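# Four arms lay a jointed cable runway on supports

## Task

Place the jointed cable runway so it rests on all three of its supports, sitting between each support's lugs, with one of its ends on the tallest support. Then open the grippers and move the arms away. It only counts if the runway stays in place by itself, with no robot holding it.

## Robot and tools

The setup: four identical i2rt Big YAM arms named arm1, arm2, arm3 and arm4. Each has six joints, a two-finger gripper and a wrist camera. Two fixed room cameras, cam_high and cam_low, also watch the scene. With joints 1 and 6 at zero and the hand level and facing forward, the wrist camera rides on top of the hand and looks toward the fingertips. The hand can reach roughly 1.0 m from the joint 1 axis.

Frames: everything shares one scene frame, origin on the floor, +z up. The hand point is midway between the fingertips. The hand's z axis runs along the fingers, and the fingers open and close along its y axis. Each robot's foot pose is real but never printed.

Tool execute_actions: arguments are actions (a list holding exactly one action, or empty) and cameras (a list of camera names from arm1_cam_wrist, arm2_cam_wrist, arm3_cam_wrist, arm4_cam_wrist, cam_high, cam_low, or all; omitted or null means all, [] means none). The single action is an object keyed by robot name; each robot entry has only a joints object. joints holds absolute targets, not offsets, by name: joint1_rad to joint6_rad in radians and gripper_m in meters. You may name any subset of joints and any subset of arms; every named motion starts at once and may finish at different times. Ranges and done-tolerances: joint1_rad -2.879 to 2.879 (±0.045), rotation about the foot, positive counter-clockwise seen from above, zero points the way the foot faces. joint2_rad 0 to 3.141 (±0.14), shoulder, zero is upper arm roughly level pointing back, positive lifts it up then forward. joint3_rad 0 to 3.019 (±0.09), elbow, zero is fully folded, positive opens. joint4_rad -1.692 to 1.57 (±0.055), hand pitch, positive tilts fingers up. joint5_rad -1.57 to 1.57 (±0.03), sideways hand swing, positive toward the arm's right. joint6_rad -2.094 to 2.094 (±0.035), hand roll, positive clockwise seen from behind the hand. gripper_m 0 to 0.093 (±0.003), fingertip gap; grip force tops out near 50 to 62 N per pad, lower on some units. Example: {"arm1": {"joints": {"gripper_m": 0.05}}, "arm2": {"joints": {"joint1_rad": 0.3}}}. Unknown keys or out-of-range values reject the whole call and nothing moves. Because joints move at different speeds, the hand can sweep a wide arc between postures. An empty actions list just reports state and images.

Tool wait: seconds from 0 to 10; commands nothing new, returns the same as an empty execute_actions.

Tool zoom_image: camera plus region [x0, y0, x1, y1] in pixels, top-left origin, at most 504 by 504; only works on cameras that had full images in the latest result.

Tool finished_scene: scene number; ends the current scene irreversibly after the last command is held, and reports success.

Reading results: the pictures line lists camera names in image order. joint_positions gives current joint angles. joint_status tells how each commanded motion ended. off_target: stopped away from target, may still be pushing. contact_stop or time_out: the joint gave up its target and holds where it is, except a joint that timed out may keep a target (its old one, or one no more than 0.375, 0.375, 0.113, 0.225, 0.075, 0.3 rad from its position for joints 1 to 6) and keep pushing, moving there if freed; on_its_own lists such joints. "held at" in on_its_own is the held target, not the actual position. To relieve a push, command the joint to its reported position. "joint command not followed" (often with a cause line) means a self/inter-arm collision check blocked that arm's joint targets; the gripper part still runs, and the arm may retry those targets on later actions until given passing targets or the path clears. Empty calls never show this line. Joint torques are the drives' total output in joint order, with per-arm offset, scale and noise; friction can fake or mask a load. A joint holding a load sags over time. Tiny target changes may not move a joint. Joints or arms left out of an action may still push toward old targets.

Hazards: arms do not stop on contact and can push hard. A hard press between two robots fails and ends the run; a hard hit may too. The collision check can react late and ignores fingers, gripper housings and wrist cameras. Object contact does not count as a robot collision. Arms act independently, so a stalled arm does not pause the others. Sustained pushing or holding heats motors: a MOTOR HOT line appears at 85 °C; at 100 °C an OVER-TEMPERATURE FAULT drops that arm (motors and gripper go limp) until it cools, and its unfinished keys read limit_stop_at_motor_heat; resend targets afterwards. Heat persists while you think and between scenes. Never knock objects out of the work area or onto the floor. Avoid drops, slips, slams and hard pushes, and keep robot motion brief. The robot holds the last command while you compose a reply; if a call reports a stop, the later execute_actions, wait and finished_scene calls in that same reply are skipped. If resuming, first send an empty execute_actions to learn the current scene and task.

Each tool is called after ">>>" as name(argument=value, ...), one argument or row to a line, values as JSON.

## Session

>>> execute_actions(
  actions=[],
)

Scene clock: 0.00 s.
Joint torques (N m, as the arm reports them, + toward a larger angle): no reading
Motor temperatures (°C, as the motors report them): arm1=[23 26 26 23 27 24] | arm2=[26 29 31 24 26 22] | arm3=[22 29 29 23 25 23] | arm4=[26 25 25 23 27 25]
arm1.joint_positions: joint1_rad=-0.070 joint2_rad=+0.620 joint3_rad=+1.307 joint4_rad=-1.223 joint5_rad=-0.238 joint6_rad=-0.269 gripper_m=+0.095
arm1.joint_status: not commanded
arm1.hand: x=-0.8759 y=-0.1474 z=+1.4490 quat_wxyz=(-0.496, +0.205, -0.842, -0.049) (m; scene frame)
arm2.joint_positions: joint1_rad=-0.240 joint2_rad=+0.494 joint3_rad=+1.309 joint4_rad=-1.464 joint5_rad=-0.276 joint6_rad=+0.371 gripper_m=+0.095
arm2.joint_status: not commanded
arm2.hand: x=-0.2109 y=-0.4964 z=+1.3396 quat_wxyz=(-0.226, +0.402, -0.791, -0.402) (m; scene frame)
arm3.joint_positions: joint1_rad=-0.413 joint2_rad=+0.535 joint3_rad=+1.358 joint4_rad=-1.412 joint5_rad=+0.014 joint6_rad=-0.237 gripper_m=+0.095
arm3.joint_status: not commanded
arm3.hand: x=+0.2451 y=-0.4883 z=+1.3832 quat_wxyz=(-0.414, +0.605, -0.640, -0.230) (m; scene frame)
arm4.joint_positions: joint1_rad=-0.297 joint2_rad=+0.587 joint3_rad=+1.375 joint4_rad=-1.483 joint5_rad=+0.035 joint6_rad=-0.306 gripper_m=+0.095
arm4.joint_status: not commanded
arm4.hand: x=+0.9224 y=-0.0833 z=+1.4016 quat_wxyz=(+0.132, -0.907, -0.031, +0.398) (m; scene frame)
pictures: arm1_cam_wrist, arm2_cam_wrist, arm3_cam_wrist, arm4_cam_wrist, cam_high, cam_low
Images, in order (width x height): arm1_cam_wrist 504x504, arm2_cam_wrist 504x504, arm3_cam_wrist 504x504, arm4_cam_wrist 504x504, cam_high 504x504, cam_low 504x504.

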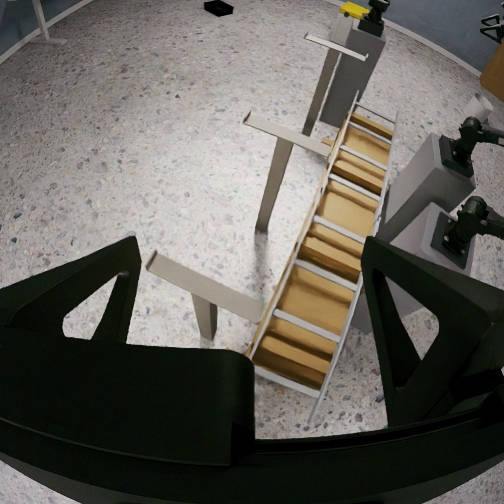

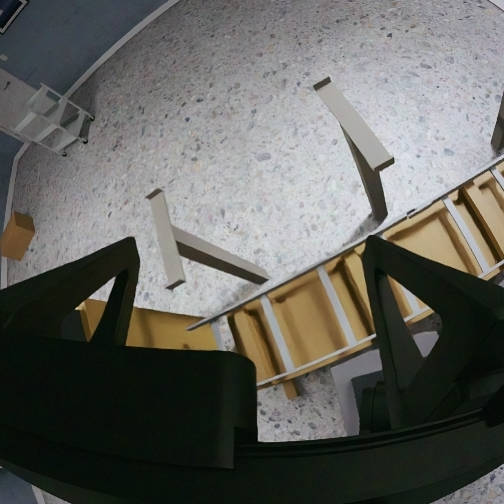

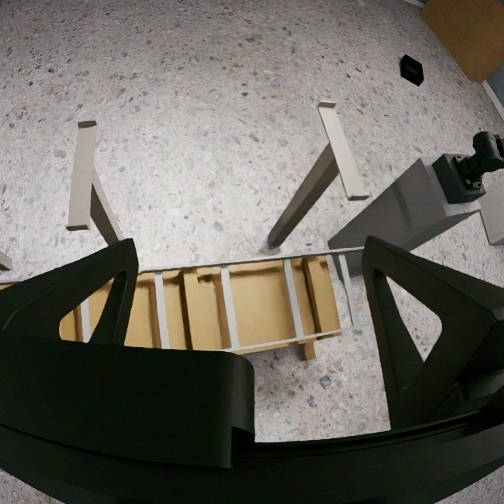

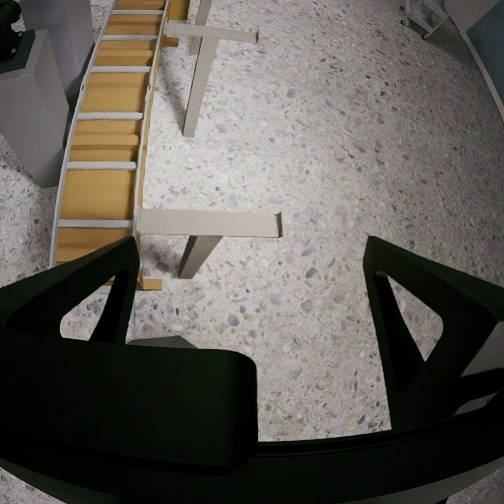

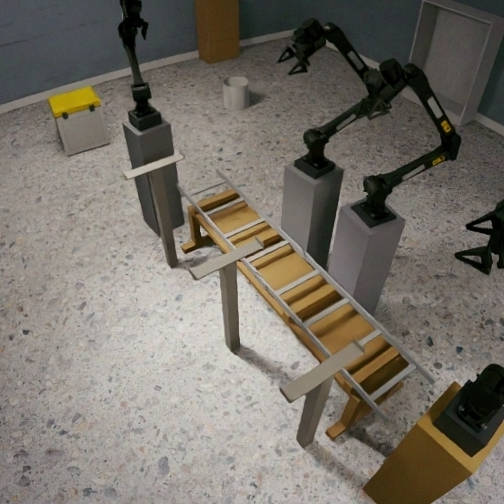

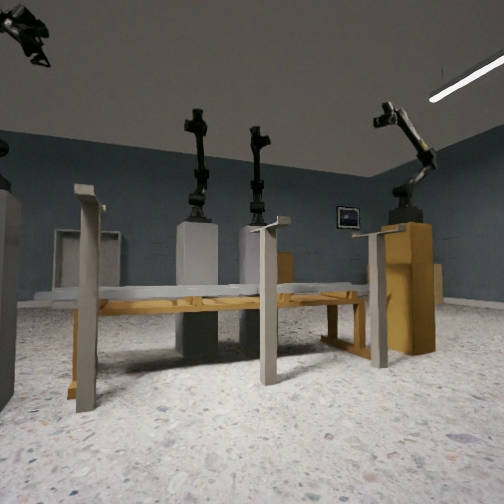

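>>> execute_actions(
  actions=[
    {"arm1":{"joints":{"joint1_rad":-0.56,"joint2_rad":2.5,"joint3_rad":1.0,"joint4_rad":-0.1,"joint5_rad":0,"joint6_rad":-2.02}},"arm2":{"joints":{"joint1_rad":0.478,"joint2_rad":2.3,"joint3_rad":0.85,"joint4_rad":-0.1,"joint5_rad":0,"joint6_rad":0.47}},"arm3":{"joints":{"joint1_rad":0.05,"joint2_rad":2.3,"joint3_rad":0.8,"joint4_rad":-0.1,"joint5_rad":0,"joint6_rad":0.05}},"arm4":{"joints":{"joint1_rad":0.52,"joint2_rad":2.4,"joint3_rad":0.95,"joint4_rad":-0.1,"joint5_rad":0,"joint6_rad":2.09}}},
  ],
  cameras=[],
)

>>> execute_actions(
  actions=[
    {"arm1":{"joints":{"joint2_rad":2.896,"joint3_rad":1.157,"joint4_rad":0.169}},"arm2":{"joints":{"joint2_rad":2.67,"joint3_rad":0.974,"joint4_rad":0.126}},"arm3":{"joints":{"joint2_rad":2.74,"joint3_rad":0.973,"joint4_rad":0.197}},"arm4":{"joints":{"joint2_rad":2.83,"joint3_rad":1.116,"joint4_rad":0.14}}},
  ],
)

Scene clock: 21.40 s.
Joint torques (N m, as the arm reports them, + toward a larger angle): arm1=[ -0.73 -13.76   0.95   0.7    0.    -0.2 ] | arm2=[ -0.7  -16.02   1.8    1.1    0.15   0.03] | arm3=[ -0.57 -12.12   0.96   1.02   0.02   0.02] | arm4=[ -1.01 -12.57   1.26   1.13   0.06   0.19]
Motor temperatures (°C, as the motors report them): arm1=[23 26 28 23 27 24] | arm2=[26 29 33 24 26 22] | arm3=[22 29 31 23 25 23] | arm4=[26 25 26 23 26 25]
arm1.joint_positions: joint1_rad=-0.567 joint2_rad=+2.514 joint3_rad=+0.997 joint4_rad=-0.114 joint5_rad=-0.002 joint6_rad=-2.004 gripper_m=+0.095
arm1.joint_status: all done
arm1.hand: x=-0.7912 y=-0.3688 z=+0.5968 quat_wxyz=(+0.014, +0.708, -0.705, -0.026) (m; scene frame)
arm2.joint_positions: joint1_rad=+0.479 joint2_rad=+2.292 joint3_rad=+0.851 joint4_rad=-0.116 joint5_rad=-0.004 joint6_rad=+0.461 gripper_m=+0.095
arm2.joint_status: all done
arm2.hand: x=-0.3637 y=-0.3122 z=+0.5852 quat_wxyz=(+0.001, +0.658, -0.753, -0.014) (m; scene frame)
arm3.joint_positions: joint1_rad=+0.050 joint2_rad=+2.301 joint3_rad=+0.798 joint4_rad=-0.110 joint5_rad=+0.001 joint6_rad=+0.042 gripper_m=+0.095
arm3.joint_status: all done
arm3.hand: x=+0.1325 y=-0.3357 z=+0.5985 quat_wxyz=(+0.010, +0.753, -0.658, +0.017) (m; scene frame)
arm4.joint_positions: joint1_rad=+0.526 joint2_rad=+2.385 joint3_rad=+0.948 joint4_rad=-0.113 joint5_rad=+0.000 joint6_rad=+2.078 gripper_m=+0.095
arm4.joint_status: all done
arm4.hand: x=+0.7975 y=-0.3505 z=+0.6033 quat_wxyz=(-0.001, -0.737, +0.676, +0.001) (m; scene frame)
pictures: none
No camera images: the call's "cameras" was empty. Leave "cameras" out to get every camera's image.

Scene clock: 22.83 s.
Joint torques (N m, as the arm reports them, + toward a larger angle): arm1=[ -0.62 -13.14  -1.32   0.67   0.    -0.18] | arm2=[ -0.34 -18.09  -0.21   0.89   0.13   0.06] | arm3=[ -0.54 -12.83  -1.53   1.08   0.02   0.02] | arm4=[ -0.99 -13.57  -1.67   0.88   0.06   0.17]
Motor temperatures (°C, as the motors report them): arm1=[23 26 28 23 27 24] | arm2=[26 29 32 24 26 22] | arm3=[22 29 31 23 25 23] | arm4=[26 25 26 23 26 25]
arm1.joint_positions: joint1_rad=-0.567 joint2_rad=+2.910 joint3_rad=+1.154 joint4_rad=+0.158 joint5_rad=-0.002 joint6_rad=-2.006 gripper_m=+0.095
arm1.joint_status: all done
arm1.hand: x=-0.8323 y=-0.3516 z=+0.4559 quat_wxyz=(+0.009, +0.709, -0.705, -0.011) (m; scene frame)
arm2.joint_positions: joint1_rad=+0.479 joint2_rad=+2.677 joint3_rad=+0.968 joint4_rad=+0.112 joint5_rad=-0.004 joint6_rad=+0.461 gripper_m=+0.095
arm2.joint_status: all done
arm2.hand: x=-0.3512 y=-0.3525 z=+0.4546 quat_wxyz=(+0.008, +0.658, -0.753, +0.004) (m; scene frame)
arm3.joint_positions: joint1_rad=+0.050 joint2_rad=+2.747 joint3_rad=+0.971 joint4_rad=+0.188 joint5_rad=+0.001 joint6_rad=+0.042 gripper_m=+0.095
arm3.joint_status: all done
arm3.hand: x=+0.1376 y=-0.3596 z=+0.4512 quat_wxyz=(+0.002, +0.753, -0.658, +0.007) (m; scene frame)
arm4.joint_positions: joint1_rad=+0.526 joint2_rad=+2.842 joint3_rad=+1.112 joint4_rad=+0.130 joint5_rad=+0.000 joint6_rad=+2.080 gripper_m=+0.095
arm4.joint_status: all done
arm4.hand: x=+0.8525 y=-0.3131 z=+0.4422 quat_wxyz=(+0.023, -0.736, +0.676, -0.005) (m; scene frame)
pictures: arm1_cam_wrist, arm2_cam_wrist, arm3_cam_wrist, arm4_cam_wrist, cam_high, cam_low
Images, in order (width x height): arm1_cam_wrist 504x504, arm2_cam_wrist 504x504, arm3_cam_wrist 504x504, arm4_cam_wrist 504x504, cam_high 504x504, cam_low 504x504.

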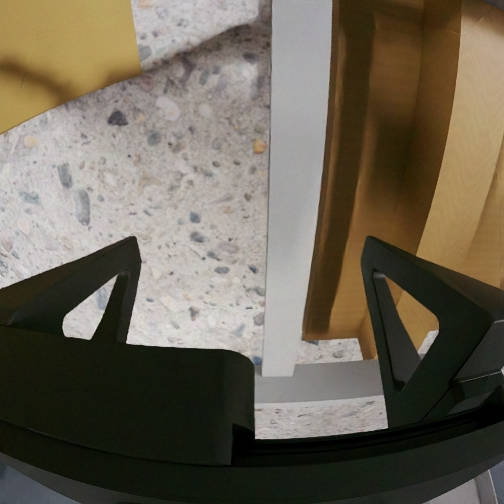

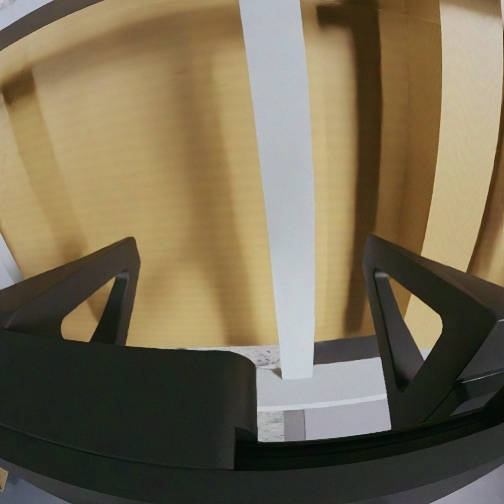

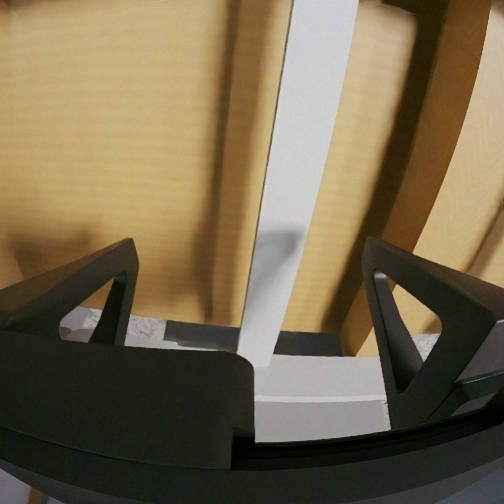

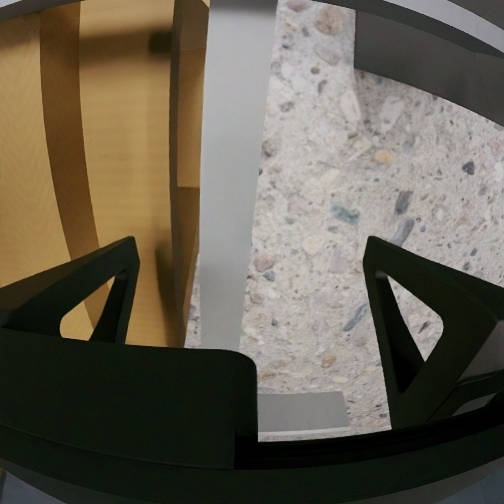

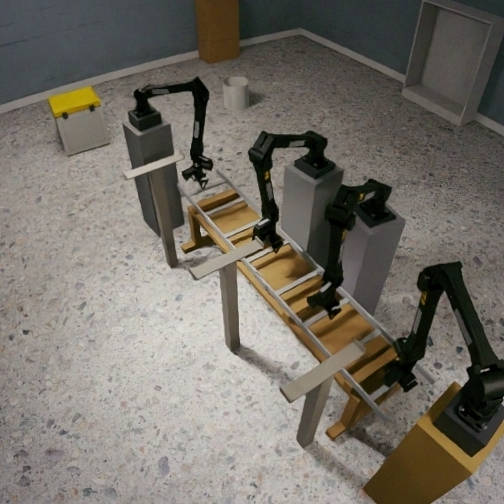

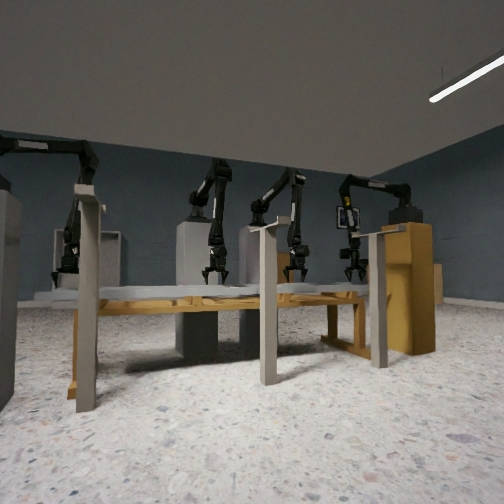

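>>> execute_actions(
  actions=[
    {"arm1":{"joints":{"joint1_rad":-0.52,"joint2_rad":3.1,"joint3_rad":1.33,"joint4_rad":0.2,"joint6_rad":-1.97}},"arm2":{"joints":{"joint1_rad":0.43,"joint2_rad":2.9,"joint3_rad":1.125,"joint4_rad":0.2,"joint6_rad":0.42}},"arm3":{"joints":{"joint1_rad":0.0,"joint2_rad":2.96,"joint3_rad":1.14,"joint4_rad":0.25,"joint6_rad":0.0}},"arm4":{"joints":{"joint2_rad":3.03,"joint3_rad":1.28,"joint4_rad":0.19}}},
  ],
  cameras=["arm1_cam_wrist","arm2_cam_wrist","arm3_cam_wrist","arm4_cam_wrist"],
)

Scene clock: 37.03 s.
Joint torques (N m, as the arm reports them, + toward a larger angle): arm1=[ -1.22 -12.98  -1.76   0.52   0.     0.13] | arm2=[ -1.08 -17.53  -0.93   0.62   0.14  -0.13] | arm3=[ -0.76 -12.97  -1.92   0.73   0.02  -0.15] | arm4=[-0.52 -4.71  2.57  1.51  0.4   0.17]
Motor temperatures (°C, as the motors report them): arm1=[23 26 27 23 27 24] | arm2=[26 29 31 24 26 22] | arm3=[22 29 30 23 25 23] | arm4=[26 25 25 23 26 25]
arm1.joint_positions: joint1_rad=-0.520 joint2_rad=+3.117 joint3_rad=+1.329 joint4_rad=+0.193 joint5_rad=-0.002 joint6_rad=-1.986 gripper_m=+0.095
arm1.joint_status: all done
arm1.hand: x=-0.8411 y=-0.3324 z=+0.3787 quat_wxyz=(+0.009, +0.719, -0.695, -0.009) (m; scene frame)
arm2.joint_positions: joint1_rad=+0.435 joint2_rad=+2.901 joint3_rad=+1.121 joint4_rad=+0.195 joint5_rad=-0.004 joint6_rad=+0.429 gripper_m=+0.095
arm2.joint_status: all done
arm2.hand: x=-0.3356 y=-0.3561 z=+0.3743 quat_wxyz=(+0.006, +0.653, -0.757, -0.001) (m; scene frame)
arm3.joint_positions: joint1_rad=+0.002 joint2_rad=+2.968 joint3_rad=+1.139 joint4_rad=+0.247 joint5_rad=+0.001 joint6_rad=+0.008 gripper_m=+0.095
arm3.joint_status: all done
arm3.hand: x=+0.1539 y=-0.3660 z=+0.3715 quat_wxyz=(+0.000, +0.748, -0.663, +0.005) (m; scene frame)
arm4.joint_positions: joint1_rad=+0.521 joint2_rad=+2.900 joint3_rad=+1.241 joint4_rad=+0.172 joint5_rad=-0.009 joint6_rad=+2.080 gripper_m=+0.095
arm4.joint_status: all done
arm4.hand: x=+0.8059 y=-0.3441 z=+0.4166 quat_wxyz=(-0.033, -0.735, +0.678, +0.004) (m; scene frame)
pictures: arm1_cam_wrist, arm2_cam_wrist, arm3_cam_wrist, arm4_cam_wrist
Images, in order (width x height): arm1_cam_wrist 504x504, arm2_cam_wrist 504x504, arm3_cam_wrist 504x504, arm4_cam_wrist 504x504.

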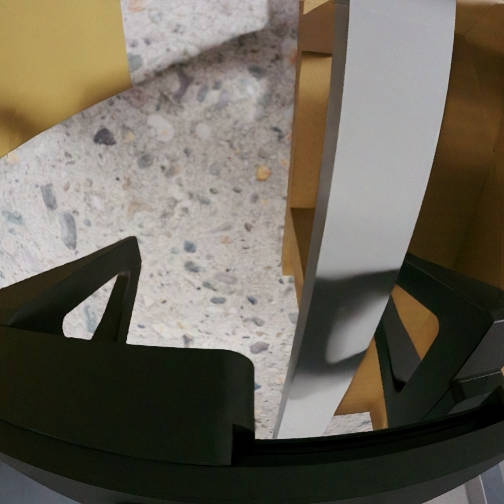

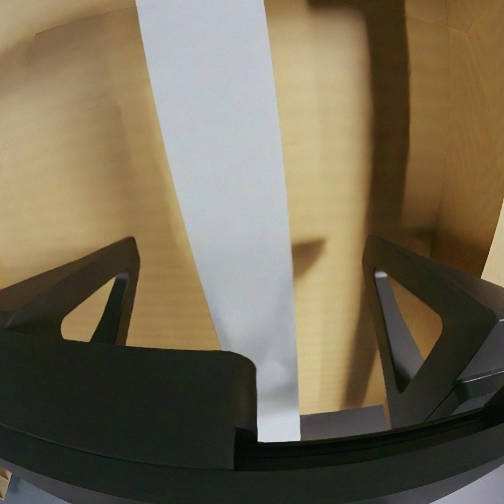

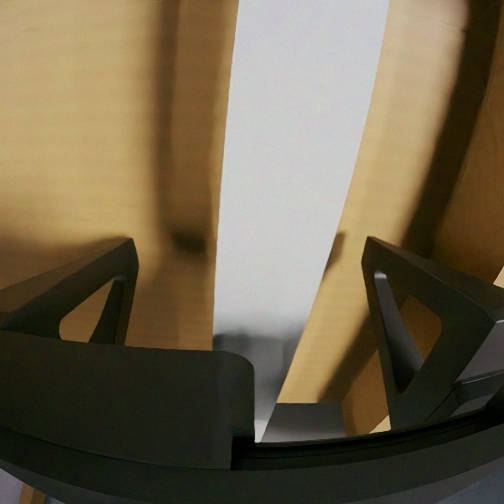

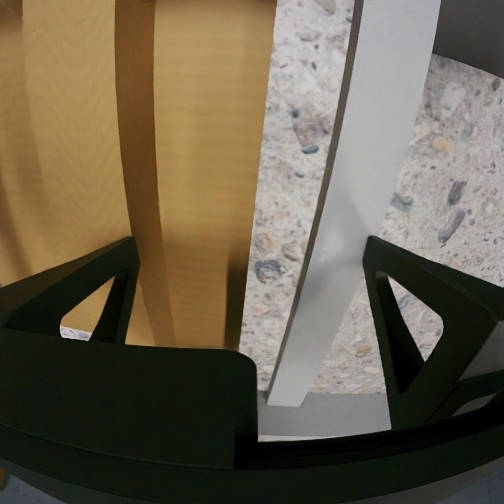

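>>> execute_actions(
  actions=[
    {"arm4":{"joints":{"joint2_rad":2.83,"joint3_rad":1.09,"joint4_rad":0.17}}},
  ],
  cameras=[],
)

>>> execute_actions(
  actions=[
    {"arm4":{"joints":{"joint2_rad":3.03,"joint3_rad":1.21,"joint4_rad":0.25}},"arm1":{"joints":{"joint3_rad":1.36,"joint4_rad":0.17}}},
  ],
  cameras=["arm1_cam_wrist","arm4_cam_wrist"],
)

Scene clock: 54.67 s.
Joint torques (N m, as the arm reports them, + toward a larger angle): arm1=[ -1.25 -12.96  -1.76   0.49  -0.01   0.13] | arm2=[ -0.9  -17.82  -0.99   0.63   0.14  -0.11] | arm3=[ -0.76 -13.09  -1.97   0.71   0.02  -0.14] | arm4=[ -0.49 -13.78  -1.98   0.56   0.14   0.16]
Motor temperatures (°C, as the motors report them): arm1=[23 27 27 23 27 24] | arm2=[26 29 31 24 26 22] | arm3=[22 29 29 23 24 23] | arm4=[26 25 25 23 26 25]
arm1.joint_positions: joint1_rad=-0.520 joint2_rad=+3.117 joint3_rad=+1.329 joint4_rad=+0.193 joint5_rad=-0.002 joint6_rad=-1.986 gripper_m=+0.095
arm1.joint_status: not commanded
arm1.hand: x=-0.8411 y=-0.3324 z=+0.3787 quat_wxyz=(+0.009, +0.719, -0.695, -0.009) (m; scene frame)
arm2.joint_positions: joint1_rad=+0.435 joint2_rad=+2.901 joint3_rad=+1.121 joint4_rad=+0.195 joint5_rad=-0.004 joint6_rad=+0.429 gripper_m=+0.095
arm2.joint_status: not commanded
arm2.hand: x=-0.3356 y=-0.3561 z=+0.3743 quat_wxyz=(+0.006, +0.653, -0.757, -0.001) (m; scene frame)
arm3.joint_positions: joint1_rad=+0.002 joint2_rad=+2.968 joint3_rad=+1.139 joint4_rad=+0.247 joint5_rad=+0.001 joint6_rad=+0.008 gripper_m=+0.095
arm3.joint_status: not commanded
arm3.hand: x=+0.1539 y=-0.3660 z=+0.3715 quat_wxyz=(+0.000, +0.748, -0.663, +0.005) (m; scene frame)
arm4.joint_positions: joint1_rad=+0.521 joint2_rad=+2.847 joint3_rad=+1.086 joint4_rad=+0.170 joint5_rad=-0.002 joint6_rad=+2.081 gripper_m=+0.095
arm4.joint_status: all done
arm4.hand: x=+0.8594 y=-0.3070 z=+0.4426 quat_wxyz=(+0.018, -0.734, +0.678, -0.005) (m; scene frame)
pictures: none
No camera images: the call's "cameras" was empty. Leave "cameras" out to get every camera's image.

Scene clock: 55.80 s.
Joint torques (N m, as the arm reports them, + toward a larger angle): arm1=[ -1.2  -13.17  -1.36  -0.19   0.     0.13] | arm2=[ -0.11 -17.52  -0.91   0.67   0.13  -0.12] | arm3=[ -0.85 -13.08  -1.97   0.73   0.02  -0.14] | arm4=[ -0.56 -11.78  -2.7    0.7    0.14   0.15]
Motor temperatures (°C, as the motors report them): arm1=[23 27 27 23 27 24] | arm2=[26 29 31 24 26 22] | arm3=[22 29 29 23 24 23] | arm4=[26 25 25 23 26 25]
arm1.joint_positions: joint1_rad=-0.520 joint2_rad=+3.115 joint3_rad=+1.358 joint4_rad=+0.182 joint5_rad=-0.002 joint6_rad=-1.986 gripper_m=+0.095
arm1.joint_status: all done
arm1.hand: x=-0.8255 y=-0.3386 z=+0.3771 quat_wxyz=(+0.005, +0.719, -0.695, +0.000) (m; scene frame)
arm2.joint_positions: joint1_rad=+0.435 joint2_rad=+2.901 joint3_rad=+1.121 joint4_rad=+0.195 joint5_rad=-0.004 joint6_rad=+0.429 gripper_m=+0.095
arm2.joint_status: not commanded
arm2.hand: x=-0.3356 y=-0.3561 z=+0.3743 quat_wxyz=(+0.006, +0.653, -0.757, -0.001) (m; scene frame)
arm3.joint_positions: joint1_rad=+0.002 joint2_rad=+2.968 joint3_rad=+1.139 joint4_rad=+0.247 joint5_rad=+0.001 joint6_rad=+0.008 gripper_m=+0.095
arm3.joint_status: not commanded
arm3.hand: x=+0.1539 y=-0.3660 z=+0.3715 quat_wxyz=(+0.000, +0.748, -0.663, +0.005) (m; scene frame)
arm4.joint_positions: joint1_rad=+0.521 joint2_rad=+3.023 joint3_rad=+1.209 joint4_rad=+0.248 joint5_rad=-0.002 joint6_rad=+2.081 gripper_m=+0.095
arm4.joint_status: all done
arm4.hand: x=+0.8700 y=-0.2998 z=+0.3794 quat_wxyz=(+0.006, -0.735, +0.679, -0.002) (m; scene frame)
pictures: arm1_cam_wrist, arm4_cam_wrist
Images, in order (width x height): arm1_cam_wrist 504x504, arm4_cam_wrist 504x504.

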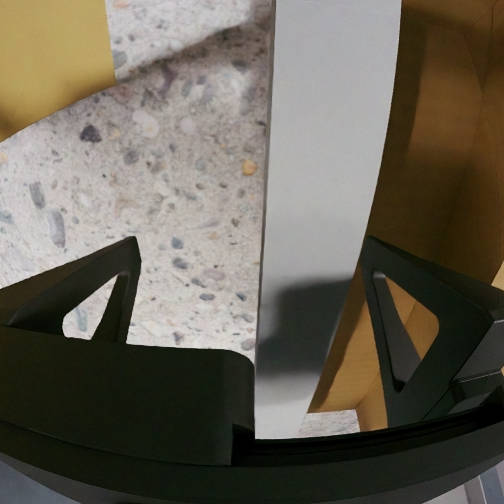

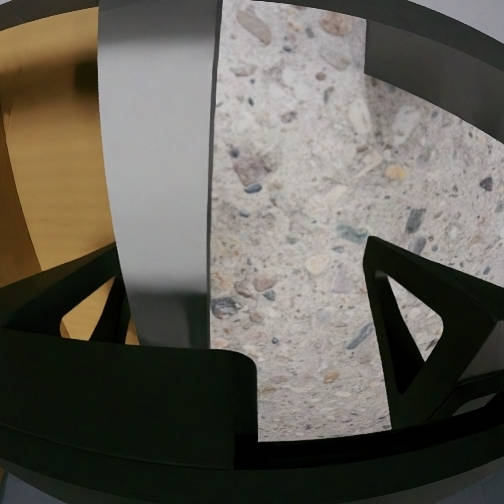

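>>> execute_actions(
  actions=[
    {"arm1":{"joints":{"gripper_m":0,"joint3_rad":1.39}},"arm2":{"joints":{"gripper_m":0}},"arm3":{"joints":{"gripper_m":0}},"arm4":{"joints":{"gripper_m":0,"joint3_rad":1.27}}},
  ],
  cameras=[],
)

>>> execute_actions(
  actions=[
    {"arm1":{"joints":{"joint1_rad":-0.56,"joint2_rad":2.42,"joint3_rad":0.873,"joint4_rad":-0.023,"joint6_rad":-2.02}},"arm2":{"joints":{"joint1_rad":0.48,"joint2_rad":2.119,"joint3_rad":0.7,"joint4_rad":-0.151,"joint6_rad":0.44}},"arm3":{"joints":{"joint2_rad":2.079,"joint3_rad":0.547,"joint4_rad":-0.038}},"arm4":{"joints":{"joint1_rad":0.56,"joint2_rad":2.222,"joint3_rad":0.72,"joint4_rad":-0.07}}},
  ],
  cameras=["cam_high","cam_low"],
)

Scene clock: 66.20 s.
Joint torques (N m, as the arm reports them, + toward a larger angle): arm1=[ -1.17 -13.36  -0.93   0.08  -0.05  -0.06] | arm2=[ -0.75 -17.34  -0.83   0.47  -0.1    0.52] | arm3=[ -0.21 -13.08  -1.99   0.72   0.1   -0.72] | arm4=[ -0.12 -12.31  -1.55   0.85   0.12  -0.18]
Motor temperatures (°C, as the motors report them): arm1=[23 27 27 23 27 24] | arm2=[26 29 31 24 26 22] | arm3=[22 29 29 23 24 23] | arm4=[26 25 25 23 26 25]
arm1.joint_positions: joint1_rad=-0.520 joint2_rad=+3.114 joint3_rad=+1.387 joint4_rad=+0.176 joint5_rad=-0.001 joint6_rad=-1.967 gripper_m=+0.024
arm1.joint_status: gripper_m off_target (ended at +0.024, target +0.000); the others done
arm1.hand: x=-0.8096 y=-0.3454 z=+0.3755 quat_wxyz=(+0.001, +0.712, -0.702, +0.011) (m; scene frame)
arm2.joint_positions: joint1_rad=+0.435 joint2_rad=+2.901 joint3_rad=+1.121 joint4_rad=+0.195 joint5_rad=+0.002 joint6_rad=+0.367 gripper_m=+0.025
arm2.joint_status: gripper_m off_target (ended at +0.025, target +0.000)
arm2.hand: x=-0.3347 y=-0.3557 z=+0.3743 quat_wxyz=(+0.003, +0.677, -0.736, +0.000) (m; scene frame)
arm3.joint_positions: joint1_rad=-0.004 joint2_rad=+2.968 joint3_rad=+1.140 joint4_rad=+0.248 joint5_rad=-0.001 joint6_rad=+0.067 gripper_m=+0.024
arm3.joint_status: gripper_m off_target (ended at +0.024, target +0.000)
arm3.hand: x=+0.1555 y=-0.3655 z=+0.3714 quat_wxyz=(+0.000, +0.726, -0.687, +0.004) (m; scene frame)
arm4.joint_positions: joint1_rad=+0.516 joint2_rad=+3.023 joint3_rad=+1.264 joint4_rad=+0.245 joint5_rad=-0.002 joint6_rad=+2.110 gripper_m=+0.025
arm4.joint_status: gripper_m off_target (ended at +0.025, target +0.000); the others done
arm4.hand: x=+0.8419 y=-0.3165 z=+0.3748 quat_wxyz=(-0.019, -0.723, +0.691, +0.004) (m; scene frame)
pictures: none
No camera images: the call's "cameras" was empty. Leave "cameras" out to get every camera's image.

Scene clock: 69.00 s.
Joint torques (N m, as the arm reports them, + toward a larger angle): arm1=[  0.85 -16.25  -2.18  -0.66   0.27   0.15] | arm2=[  0.32 -18.17   2.8    0.96  -0.98   1.01] | arm3=[  0.07 -18.16  -5.01  -1.41  -0.11  -0.92] | arm4=[  1.33 -15.86  -4.05  -0.26  -0.66  -0.18]
Motor temperatures (°C, as the motors report them): arm1=[23 27 27 23 27 24] | arm2=[26 29 31 24 26 22] | arm3=[22 29 29 23 24 23] | arm4=[26 25 25 23 26 25]
arm1.joint_positions: joint1_rad=-0.584 joint2_rad=+2.477 joint3_rad=+0.898 joint4_rad=+0.002 joint5_rad=-0.009 joint6_rad=-2.038 gripper_m=+0.024
arm1.joint_status: all done
arm1.hand: x=-0.8081 y=-0.3664 z=+0.6088 quat_wxyz=(+0.002, +0.714, -0.700, -0.002) (m; scene frame)
arm2.joint_positions: joint1_rad=+0.463 joint2_rad=+2.155 joint3_rad=+0.688 joint4_rad=-0.168 joint5_rad=+0.028 joint6_rad=+0.339 gripper_m=+0.024
arm2.joint_status: joint6_rad time_out (moved -0.028 of +0.073); the others done
arm2.on_its_own: joint6_rad reads +0.339 and still pushes toward +0.440 since a time_out
arm2.hand: x=-0.3328 y=-0.3705 z=+0.6226 quat_wxyz=(+0.003, +0.697, -0.716, +0.028) (m; scene frame)
arm3.joint_positions: joint1_rad=-0.007 joint2_rad=+2.186 joint3_rad=+0.609 joint4_rad=+0.003 joint5_rad=+0.005 joint6_rad=+0.088 gripper_m=+0.023
arm3.joint_status: all done
arm3.hand: x=+0.1578 y=-0.3802 z=+0.6304 quat_wxyz=(-0.004, +0.718, -0.696, +0.003) (m; scene frame)
arm4.joint_positions: joint1_rad=+0.539 joint2_rad=+2.279 joint3_rad=+0.767 joint4_rad=-0.052 joint5_rad=+0.017 joint6_rad=+2.110 gripper_m=+0.025
arm4.joint_status: all done
arm4.hand: x=+0.8441 y=-0.3208 z=+0.6344 quat_wxyz=(+0.007, -0.731, +0.683, +0.008) (m; scene frame)
pictures: cam_high, cam_low
Images, in order (width x height): cam_high 504x504, cam_low 504x504.

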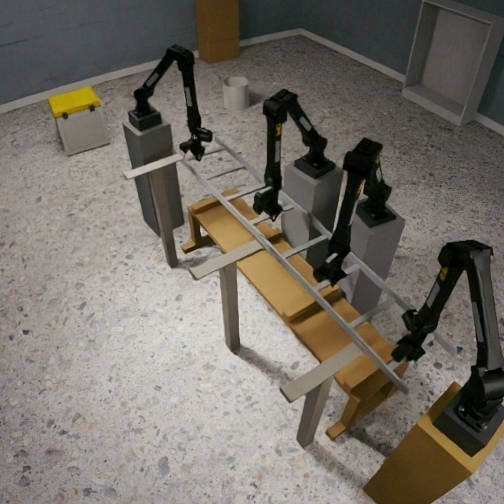

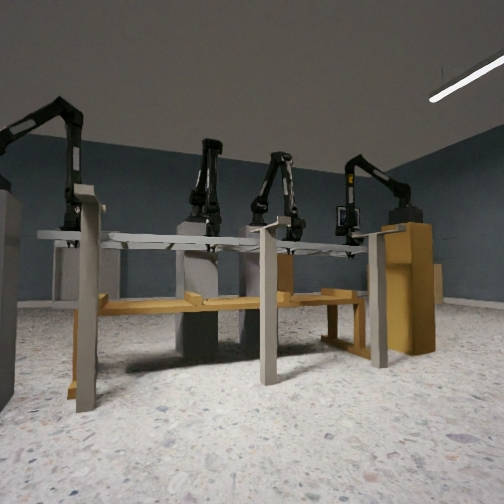

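>>> execute_actions(
  actions=[
    {"arm1":{"joints":{"joint2_rad":1.6,"joint3_rad":0.8,"joint4_rad":-0.72}},"arm2":{"joints":{"joint2_rad":1.3,"joint3_rad":0.8,"joint4_rad":-1.05,"joint6_rad":0.36}},"arm3":{"joints":{"joint2_rad":1.15,"joint3_rad":0.68,"joint4_rad":-1.0}},"arm4":{"joints":{"joint2_rad":1.45,"joint3_rad":0.75,"joint4_rad":-0.84}}},
  ],
  cameras=[],
)

>>> execute_actions(
  actions=[
    {"arm1":{"joints":{"joint1_rad":-0.1,"joint6_rad":-1.555,"joint2_rad":1.4,"joint3_rad":0.7,"joint4_rad":-0.85}},"arm2":{"joints":{"joint1_rad":0.3,"joint2_rad":1.65,"joint3_rad":1.3,"joint4_rad":-1.18,"joint6_rad":0.19}},"arm3":{"joints":{"joint1_rad":-0.03,"joint6_rad":0.07,"joint2_rad":1.58,"joint3_rad":1.2,"joint4_rad":-1.13}},"arm4":{"joints":{"joint1_rad":0.08,"joint6_rad":1.65,"joint2_rad":1.17,"joint3_rad":0.68,"joint4_rad":-1.05}}},
  ],
  cameras=["cam_high","cam_low"],
)

Scene clock: 86.43 s.
Joint torques (N m, as the arm reports them, + toward a larger angle): arm1=[  2.27 -12.94   8.79  -1.25  -1.04   0.29] | arm2=[  0.77 -12.29  13.83  -1.08  -0.66   0.32] | arm3=[  1.2  -12.31  12.04  -3.9   -0.14  -0.8 ] | arm4=[  0.41 -12.71   8.17  -1.73   0.18  -0.17]
Motor temperatures (°C, as the motors report them): arm1=[23 27 27 23 27 24] | arm2=[26 29 31 24 26 23] | arm3=[22 30 30 23 24 23] | arm4=[26 25 25 23 26 25]
arm1.joint_positions: joint1_rad=-0.600 joint2_rad=+1.651 joint3_rad=+0.774 joint4_rad=-0.680 joint5_rad=+0.023 joint6_rad=-2.052 gripper_m=+0.024
arm1.joint_status: all done
arm1.hand: x=-0.8033 y=-0.3783 z=+0.8892 quat_wxyz=(+0.014, +0.713, -0.701, +0.013) (m; scene frame)
arm2.joint_positions: joint1_rad=+0.466 joint2_rad=+1.331 joint3_rad=+0.745 joint4_rad=-1.012 joint5_rad=+0.018 joint6_rad=+0.324 gripper_m=+0.024
arm2.joint_status: joint6_rad time_out (moved -0.015 of +0.021); the others done
arm2.on_its_own: joint6_rad reads +0.324 and still pushes toward +0.360 since a time_out
arm2.hand: x=-0.3313 y=-0.3752 z=+0.8964 quat_wxyz=(-0.001, +0.703, -0.711, +0.009) (m; scene frame)
arm3.joint_positions: joint1_rad=-0.020 joint2_rad=+1.241 joint3_rad=+0.622 joint4_rad=-0.906 joint5_rad=+0.006 joint6_rad=+0.076 gripper_m=+0.023
arm3.joint_status: joint4_rad time_out (moved -0.909 of -1.003); the others done
arm3.on_its_own: joint4_rad reads -0.906 and still pushes toward -1.000 since a time_out
arm3.hand: x=+0.1610 y=-0.3881 z=+0.9013 quat_wxyz=(-0.020, +0.717, -0.696, -0.015) (m; scene frame)
arm4.joint_positions: joint1_rad=+0.550 joint2_rad=+1.512 joint3_rad=+0.739 joint4_rad=-0.788 joint5_rad=-0.003 joint6_rad=+2.110 gripper_m=+0.025
arm4.joint_status: all done
arm4.hand: x=+0.8455 y=-0.3292 z=+0.8876 quat_wxyz=(+0.003, -0.735, +0.679, -0.002) (m; scene frame)
pictures: none
No camera images: the call's "cameras" was empty. Leave "cameras" out to get every camera's image.

not run: a stop came earlier in this reply.

>>> execute_actions(
  actions=[
    {"arm1":{"joints":{"joint1_rad":-0.1,"joint6_rad":-1.555,"joint2_rad":1.4,"joint3_rad":0.7,"joint4_rad":-0.85}},"arm2":{"joints":{"joint1_rad":0.3,"joint2_rad":1.65,"joint3_rad":1.3,"joint4_rad":-1.18,"joint6_rad":0.17}},"arm3":{"joints":{"joint1_rad":-0.04,"joint6_rad":0.06,"joint2_rad":1.58,"joint3_rad":1.2,"joint4_rad":-1.1}},"arm4":{"joints":{"joint1_rad":0.08,"joint6_rad":1.65,"joint2_rad":1.2,"joint3_rad":0.68,"joint4_rad":-1.02}}},
  ],
  cameras=["cam_low"],
)

Scene clock: 95.60 s.
Joint torques (N m, as the arm reports them, + toward a larger angle): arm1=[  1.09 -11.73   6.98  -1.43  -1.37   0.18] | arm2=[ -3.29 -23.86  15.37  -1.47   1.01  -0.39] | arm3=[  0.37 -18.86  14.69  -3.1   -0.94  -0.09] | arm4=[-0.66 -9.6  10.05 -0.92  0.39 -0.66]
Motor temperatures (°C, as the motors report them): arm1=[23 27 27 23 27 24] | arm2=[26 29 33 24 26 23] | arm3=[22 30 33 24 25 23] | arm4=[26 25 26 23 26 25]
arm1.joint_positions: joint1_rad=-0.126 joint2_rad=+1.458 joint3_rad=+0.703 joint4_rad=-0.804 joint5_rad=+0.031 joint6_rad=-1.576 gripper_m=+0.024
arm1.joint_status: all done
arm1.hand: x=-0.8024 y=-0.2119 z=+0.9314 quat_wxyz=(+0.011, +0.713, -0.701, +0.017) (m; scene frame)
arm2.joint_positions: joint1_rad=+0.340 joint2_rad=+1.716 joint3_rad=+1.234 joint4_rad=-1.130 joint5_rad=-0.029 joint6_rad=+0.201 gripper_m=+0.024
arm2.joint_status: all done
arm2.hand: x=-0.3319 y=-0.2080 z=+0.9127 quat_wxyz=(+0.025, +0.702, -0.712, +0.003) (m; scene frame)
arm3.joint_positions: joint1_rad=-0.051 joint2_rad=+1.674 joint3_rad=+1.111 joint4_rad=-1.026 joint5_rad=+0.027 joint6_rad=+0.064 gripper_m=+0.023
arm3.joint_status: joint4_rad time_out (moved -0.120 of -0.194); the others done
arm3.on_its_own: joint4_rad reads -1.026 and still pushes toward -1.100 since a time_out
arm3.hand: x=+0.1613 y=-0.2262 z=+0.9090 quat_wxyz=(-0.008, +0.711, -0.703, +0.016) (m; scene frame)
arm4.joint_positions: joint1_rad=+0.082 joint2_rad=+1.258 joint3_rad=+0.661 joint4_rad=-0.987 joint5_rad=-0.008 joint6_rad=+1.713 gripper_m=+0.024
arm4.joint_status: joint6_rad time_out (moved -0.397 of -0.460); the others done
arm4.on_its_own: joint6_rad reads +1.713 and still pushes toward +1.650 since a time_out
arm4.hand: x=+0.8450 y=-0.1737 z=+0.9406 quat_wxyz=(+0.011, -0.710, +0.704, -0.008) (m; scene frame)
pictures: cam_low
Images, in order (width x height): cam_low 504x504.

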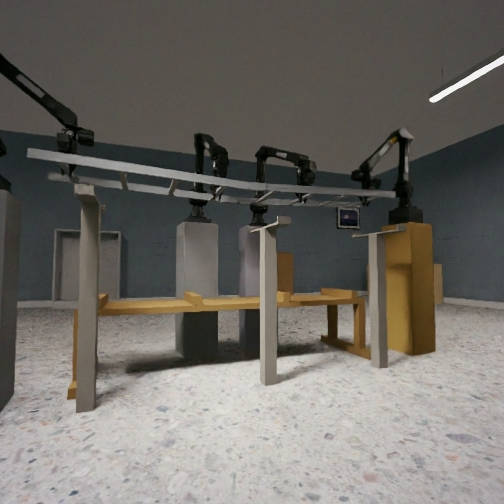

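>>> execute_actions(
  actions=[
    {"arm1":{"joints":{"joint1_rad":0.47,"joint6_rad":-1.0,"joint2_rad":1.6,"joint3_rad":0.74,"joint4_rad":-0.68}},"arm2":{"joints":{"joint1_rad":0.24,"joint2_rad":2.12,"joint3_rad":2.0,"joint4_rad":-1.36,"joint6_rad":0.11}},"arm3":{"joints":{"joint1_rad":-0.05,"joint6_rad":0.05,"joint2_rad":2.12,"joint3_rad":1.97,"joint4_rad":-1.3}},"arm4":{"joints":{"joint1_rad":-0.6,"joint6_rad":0.98,"joint2_rad":1.48,"joint3_rad":0.72,"joint4_rad":-0.78}}},
  ],
  cameras=["cam_low","cam_high"],
)

>>> zoom_image(
  camera="cam_high",
  region=[100,120,440,420],
)

Scene clock: 108.43 s.
Joint torques (N m, as the arm reports them, + toward a larger angle): arm1=[  5.34 -12.74   4.83  -1.1   -1.45   0.59] | arm2=[ -4.14 -37.6   18.17  -2.53   1.04  -0.45] | arm3=[  0.14 -29.14  17.15  -1.13  -0.54  -0.03] | arm4=[ -3.01 -11.69   8.75  -0.91   0.57  -0.76]
Motor temperatures (°C, as the motors report them): arm1=[23 27 27 23 28 24] | arm2=[26 30 36 24 27 23] | arm3=[22 31 37 24 25 23] | arm4=[26 25 26 23 26 25]
arm1.joint_positions: joint1_rad=+0.393 joint2_rad=+1.648 joint3_rad=+0.756 joint4_rad=-0.641 joint5_rad=+0.033 joint6_rad=-1.061 gripper_m=+0.024
arm1.joint_status: joint1_rad time_out (moved +0.519 of +0.596); joint6_rad time_out (moved +0.514 of +0.576); the others done
arm1.on_its_own: joint1_rad reads +0.393 and still pushes toward +0.470 since a time_out; joint6_rad reads -1.061 and still pushes toward -1.000 since a time_out
arm1.hand: x=-0.8097 y=-0.0295 z=+0.8826 quat_wxyz=(-0.009, +0.714, -0.699, +0.023) (m; scene frame)
arm2.joint_positions: joint1_rad=+0.299 joint2_rad=+2.239 joint3_rad=+1.907 joint4_rad=-1.281 joint5_rad=-0.029 joint6_rad=+0.148 gripper_m=+0.024
arm2.joint_status: joint1_rad time_out (moved -0.042 of -0.100); joint3_rad time_out (moved +0.673 of +0.766); joint4_rad time_out (moved -0.151 of -0.230); joint6_rad time_out (moved -0.054 of -0.091); the others done
arm2.on_its_own: joint1_rad reads +0.299 and still pushes toward +0.240 since a time_out; joint3_rad reads +1.907 and still pushes toward +2.000 since a time_out; joint4_rad reads -1.281 and still pushes toward -1.360 since a time_out; joint6_rad reads +0.148 and still pushes toward +0.110 since a time_out
arm2.hand: x=-0.3409 y=-0.0176 z=+0.8575 quat_wxyz=(+0.026, +0.707, -0.707, +0.001) (m; scene frame)
arm3.joint_positions: joint1_rad=-0.059 joint2_rad=+2.251 joint3_rad=+1.855 joint4_rad=-1.270 joint5_rad=+0.016 joint6_rad=+0.047 gripper_m=+0.023
arm3.joint_status: joint3_rad time_out (moved +0.744 of +0.859); the others done
arm3.on_its_own: joint3_rad reads +1.855 and still pushes toward +1.968 since a time_out
arm3.hand: x=+0.1503 y=-0.0314 z=+0.8491 quat_wxyz=(+0.022, +0.714, -0.699, +0.041) (m; scene frame)
arm4.joint_positions: joint1_rad=-0.572 joint2_rad=+1.529 joint3_rad=+0.700 joint4_rad=-0.745 joint5_rad=-0.012 joint6_rad=+1.051 gripper_m=+0.024
arm4.joint_status: joint6_rad time_out (moved -0.662 of -0.733); the others done
arm4.on_its_own: joint6_rad reads +1.051 and still pushes toward +0.980 since a time_out
arm4.hand: x=+0.8345 y=+0.0286 z=+0.8754 quat_wxyz=(+0.003, -0.713, +0.702, -0.005) (m; scene frame)
pictures: cam_high, cam_low
Images, in order (width x height): cam_high 504x504, cam_low 504x504.

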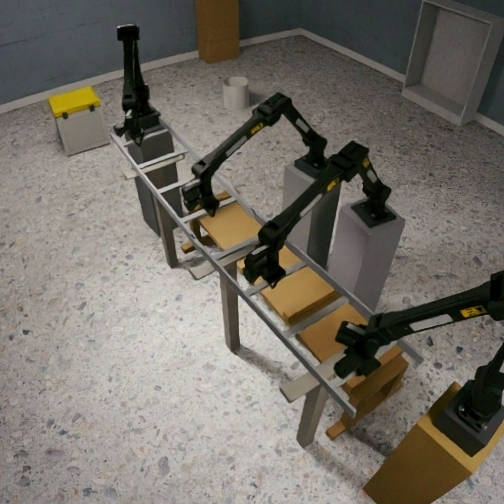

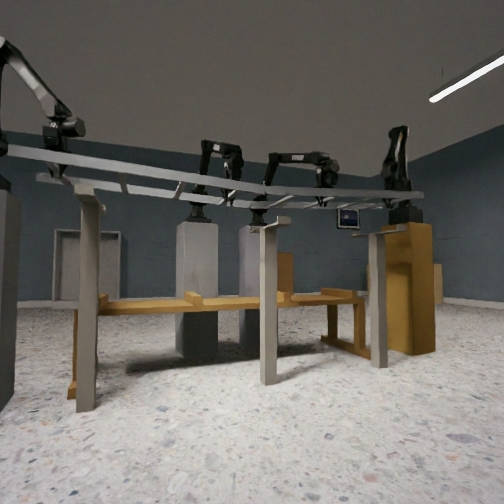

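Region (100, 120, 440, 420) of cam_high's 504x504 image, scaled by 1.482, with more detail than that image has; it fills the top 445 rows of this view, and the rest is white.

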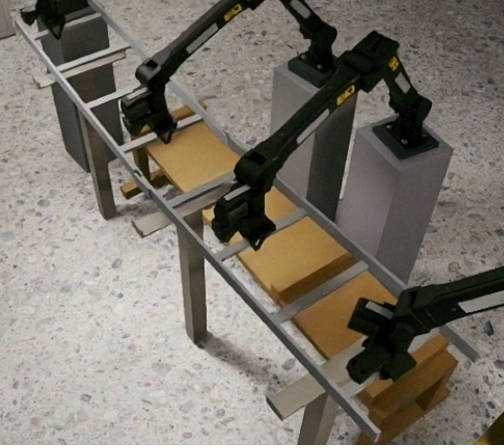

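Advance ~0.03 more while lowering a little.

>>> execute_actions(
  actions=[
    {"arm1":{"joints":{"joint1_rad":0.5,"joint6_rad":-0.96,"joint2_rad":1.72,"joint4_rad":-0.53}},"arm2":{"joints":{"joint1_rad":0.26,"joint2_rad":2.22,"joint3_rad":2.1,"joint4_rad":-1.33,"joint6_rad":0.13}},"arm3":{"joints":{"joint2_rad":2.24,"joint3_rad":2.06,"joint4_rad":-1.3}},"arm4":{"joints":{"joint1_rad":-0.64,"joint6_rad":0.94,"joint2_rad":1.55,"joint4_rad":-0.7}}},
  ],
  cameras=["cam_low","cam_high"],
)

>>> zoom_image(
  camera="cam_high",
  region=[100,120,440,420],
)

Scene clock: 119.00 s.
Joint torques (N m, as the arm reports them, + toward a larger angle): arm1=[  4.05 -13.18   3.95  -0.46  -1.62   0.52] | arm2=[ -2.86 -39.24  19.3   -1.6    0.65  -0.24] | arm3=[  0.3  -29.11  17.01  -0.75  -0.65  -0.05] | arm4=[ -3.14 -11.5    8.24  -0.65   0.31  -0.76]
Motor temperatures (°C, as the motors report them): arm1=[23 27 27 23 28 24] | arm2=[26 31 38 24 27 23] | arm3=[22 32 39 24 25 23] | arm4=[26 25 26 23 26 25]
arm1.joint_positions: joint1_rad=+0.440 joint2_rad=+1.765 joint3_rad=+0.756 joint4_rad=-0.507 joint5_rad=+0.037 joint6_rad=-1.013 gripper_m=+0.024
arm1.joint_status: joint1_rad time_out (moved +0.047 of +0.107); joint6_rad time_out (moved +0.048 of +0.101); the others done
arm1.on_its_own: joint1_rad reads +0.440 and still pushes toward +0.500 since a time_out; joint6_rad reads -1.013 and still pushes toward -0.960 since a time_out
arm1.hand: x=-0.8094 y=-0.0098 z=+0.8426 quat_wxyz=(-0.018, +0.714, -0.700, +0.026) (m; scene frame)
arm2.joint_positions: joint1_rad=+0.297 joint2_rad=+2.344 joint3_rad=+1.992 joint4_rad=-1.278 joint5_rad=-0.019 joint6_rad=+0.148 gripper_m=+0.024
arm2.joint_status: joint3_rad time_out (moved +0.085 of +0.193); the others done
arm2.on_its_own: joint3_rad reads +1.992 and still pushes toward +2.100 since a time_out
arm2.hand: x=-0.3412 y=+0.0012 z=+0.8187 quat_wxyz=(+0.027, +0.706, -0.708, +0.012) (m; scene frame)
arm3.joint_positions: joint1_rad=-0.060 joint2_rad=+2.358 joint3_rad=+1.949 joint4_rad=-1.279 joint5_rad=+0.019 joint6_rad=+0.049 gripper_m=+0.023
arm3.joint_status: joint3_rad time_out (moved +0.093 of +0.205); the others done
arm3.on_its_own: joint3_rad reads +1.949 and still pushes toward +2.060 since a time_out
arm3.hand: x=+0.1508 y=-0.0134 z=+0.8131 quat_wxyz=(+0.029, +0.712, -0.700, +0.050) (m; scene frame)
arm4.joint_positions: joint1_rad=-0.611 joint2_rad=+1.590 joint3_rad=+0.701 joint4_rad=-0.670 joint5_rad=-0.006 joint6_rad=+1.012 gripper_m=+0.024
arm4.joint_status: joint6_rad time_out (moved -0.040 of -0.111); the others done
arm4.on_its_own: joint6_rad reads +1.012 and still pushes toward +0.940 since a time_out
arm4.hand: x=+0.8336 y=+0.0458 z=+0.8569 quat_wxyz=(+0.004, -0.713, +0.701, +0.004) (m; scene frame)
pictures: cam_high, cam_low
Images, in order (width x height): cam_high 504x504, cam_low 504x504.

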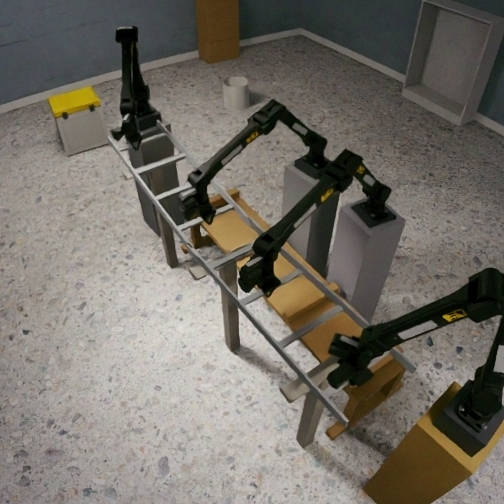

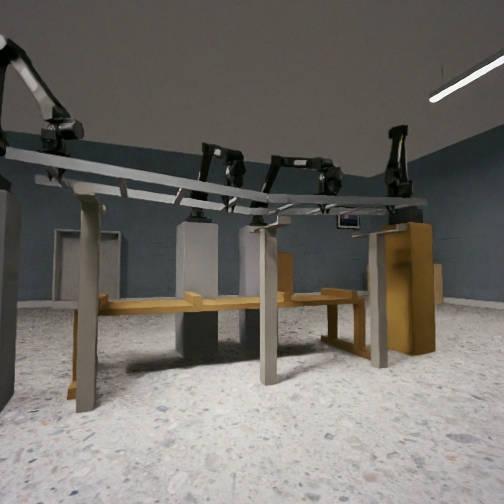

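Region (100, 120, 440, 420) of cam_high's 504x504 image, scaled by 1.482, with more detail than that image has; it fills the top 445 rows of this view, and the rest is white.

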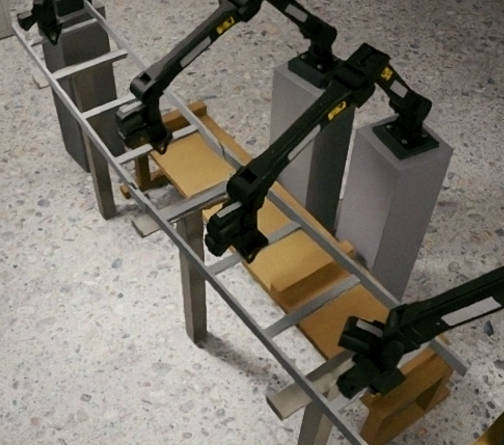

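>>> execute_actions(
  actions=[
    {"arm1":{"joints":{"joint2_rad":1.84,"joint4_rad":-0.4}},"arm2":{"joints":{"joint2_rad":2.36,"joint3_rad":2.15,"joint4_rad":-1.28}},"arm3":{"joints":{"joint2_rad":2.38,"joint3_rad":2.12,"joint4_rad":-1.26}},"arm4":{"joints":{"joint2_rad":1.62,"joint4_rad":-0.63}}},
  ],
  cameras=["cam_low","cam_high"],
)

>>> zoom_image(
  camera="cam_high",
  region=[100,120,440,420],
)

Scene clock: 129.30 s.
Joint torques (N m, as the arm reports them, + toward a larger angle): arm1=[  3.11 -14.44   2.23  -0.44  -0.95   0.37] | arm2=[ -2.28 -39.    18.79  -1.03   1.04  -0.2 ] | arm3=[  0.09 -30.07  15.85  -0.59  -0.95  -0.15] | arm4=[ -3.36 -12.37   7.1   -0.61   0.22  -0.8 ]
Motor temperatures (°C, as the motors report them): arm1=[23 27 27 23 28 24] | arm2=[26 32 39 24 27 23] | arm3=[22 33 41 23 25 23] | arm4=[26 25 26 23 25 25]
arm1.joint_positions: joint1_rad=+0.450 joint2_rad=+1.893 joint3_rad=+0.765 joint4_rad=-0.376 joint5_rad=+0.021 joint6_rad=-0.999 gripper_m=+0.024
arm1.joint_status: all done
arm1.on_its_own: joint1_rad reads +0.450 and still pushes toward +0.500 since a time_out; joint6_rad reads -0.999 and still pushes toward -0.960 since a time_out
arm1.hand: x=-0.8070 y=-0.0008 z=+0.8000 quat_wxyz=(-0.025, +0.712, -0.701, +0.019) (m; scene frame)
arm2.joint_positions: joint1_rad=+0.292 joint2_rad=+2.470 joint3_rad=+2.044 joint4_rad=-1.244 joint5_rad=-0.030 joint6_rad=+0.144 gripper_m=+0.024
arm2.joint_status: joint3_rad time_out (moved +0.052 of +0.158); the others done
arm2.on_its_own: joint3_rad reads +2.044 and still pushes toward +2.150 since a time_out
arm2.hand: x=-0.3411 y=+0.0076 z=+0.7531 quat_wxyz=(+0.042, +0.705, -0.708, +0.023) (m; scene frame)
arm3.joint_positions: joint1_rad=-0.057 joint2_rad=+2.503 joint3_rad=+2.018 joint4_rad=-1.244 joint5_rad=+0.027 joint6_rad=+0.060 gripper_m=+0.023
arm3.joint_status: joint3_rad time_out (moved +0.069 of +0.171); the others done
arm3.on_its_own: joint3_rad reads +2.018 and still pushes toward +2.120 since a time_out
arm3.hand: x=+0.1502 y=-0.0072 z=+0.7403 quat_wxyz=(+0.039, +0.709, -0.701, +0.069) (m; scene frame)
arm4.joint_positions: joint1_rad=-0.609 joint2_rad=+1.663 joint3_rad=+0.707 joint4_rad=-0.601 joint5_rad=-0.004 joint6_rad=+1.014 gripper_m=+0.024
arm4.joint_status: all done
arm4.on_its_own: joint6_rad reads +1.014 and still pushes toward +0.940 since a time_out
arm4.hand: x=+0.8271 y=+0.0495 z=+0.8348 quat_wxyz=(+0.005, -0.713, +0.701, +0.005) (m; scene frame)
pictures: cam_high, cam_low
Images, in order (width x height): cam_high 504x504, cam_low 504x504.

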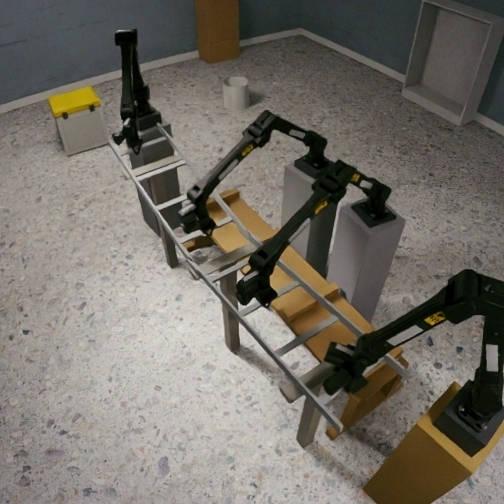

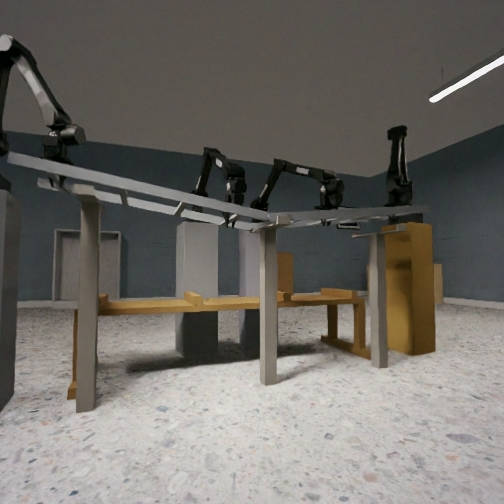

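Region (100, 120, 440, 420) of cam_high's 504x504 image, scaled by 1.482, with more detail than that image has; it fills the top 445 rows of this view, and the rest is white.

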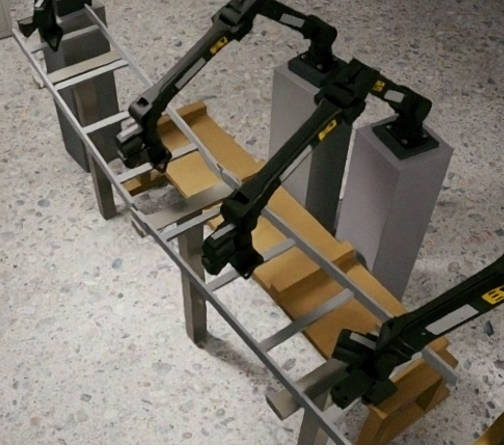

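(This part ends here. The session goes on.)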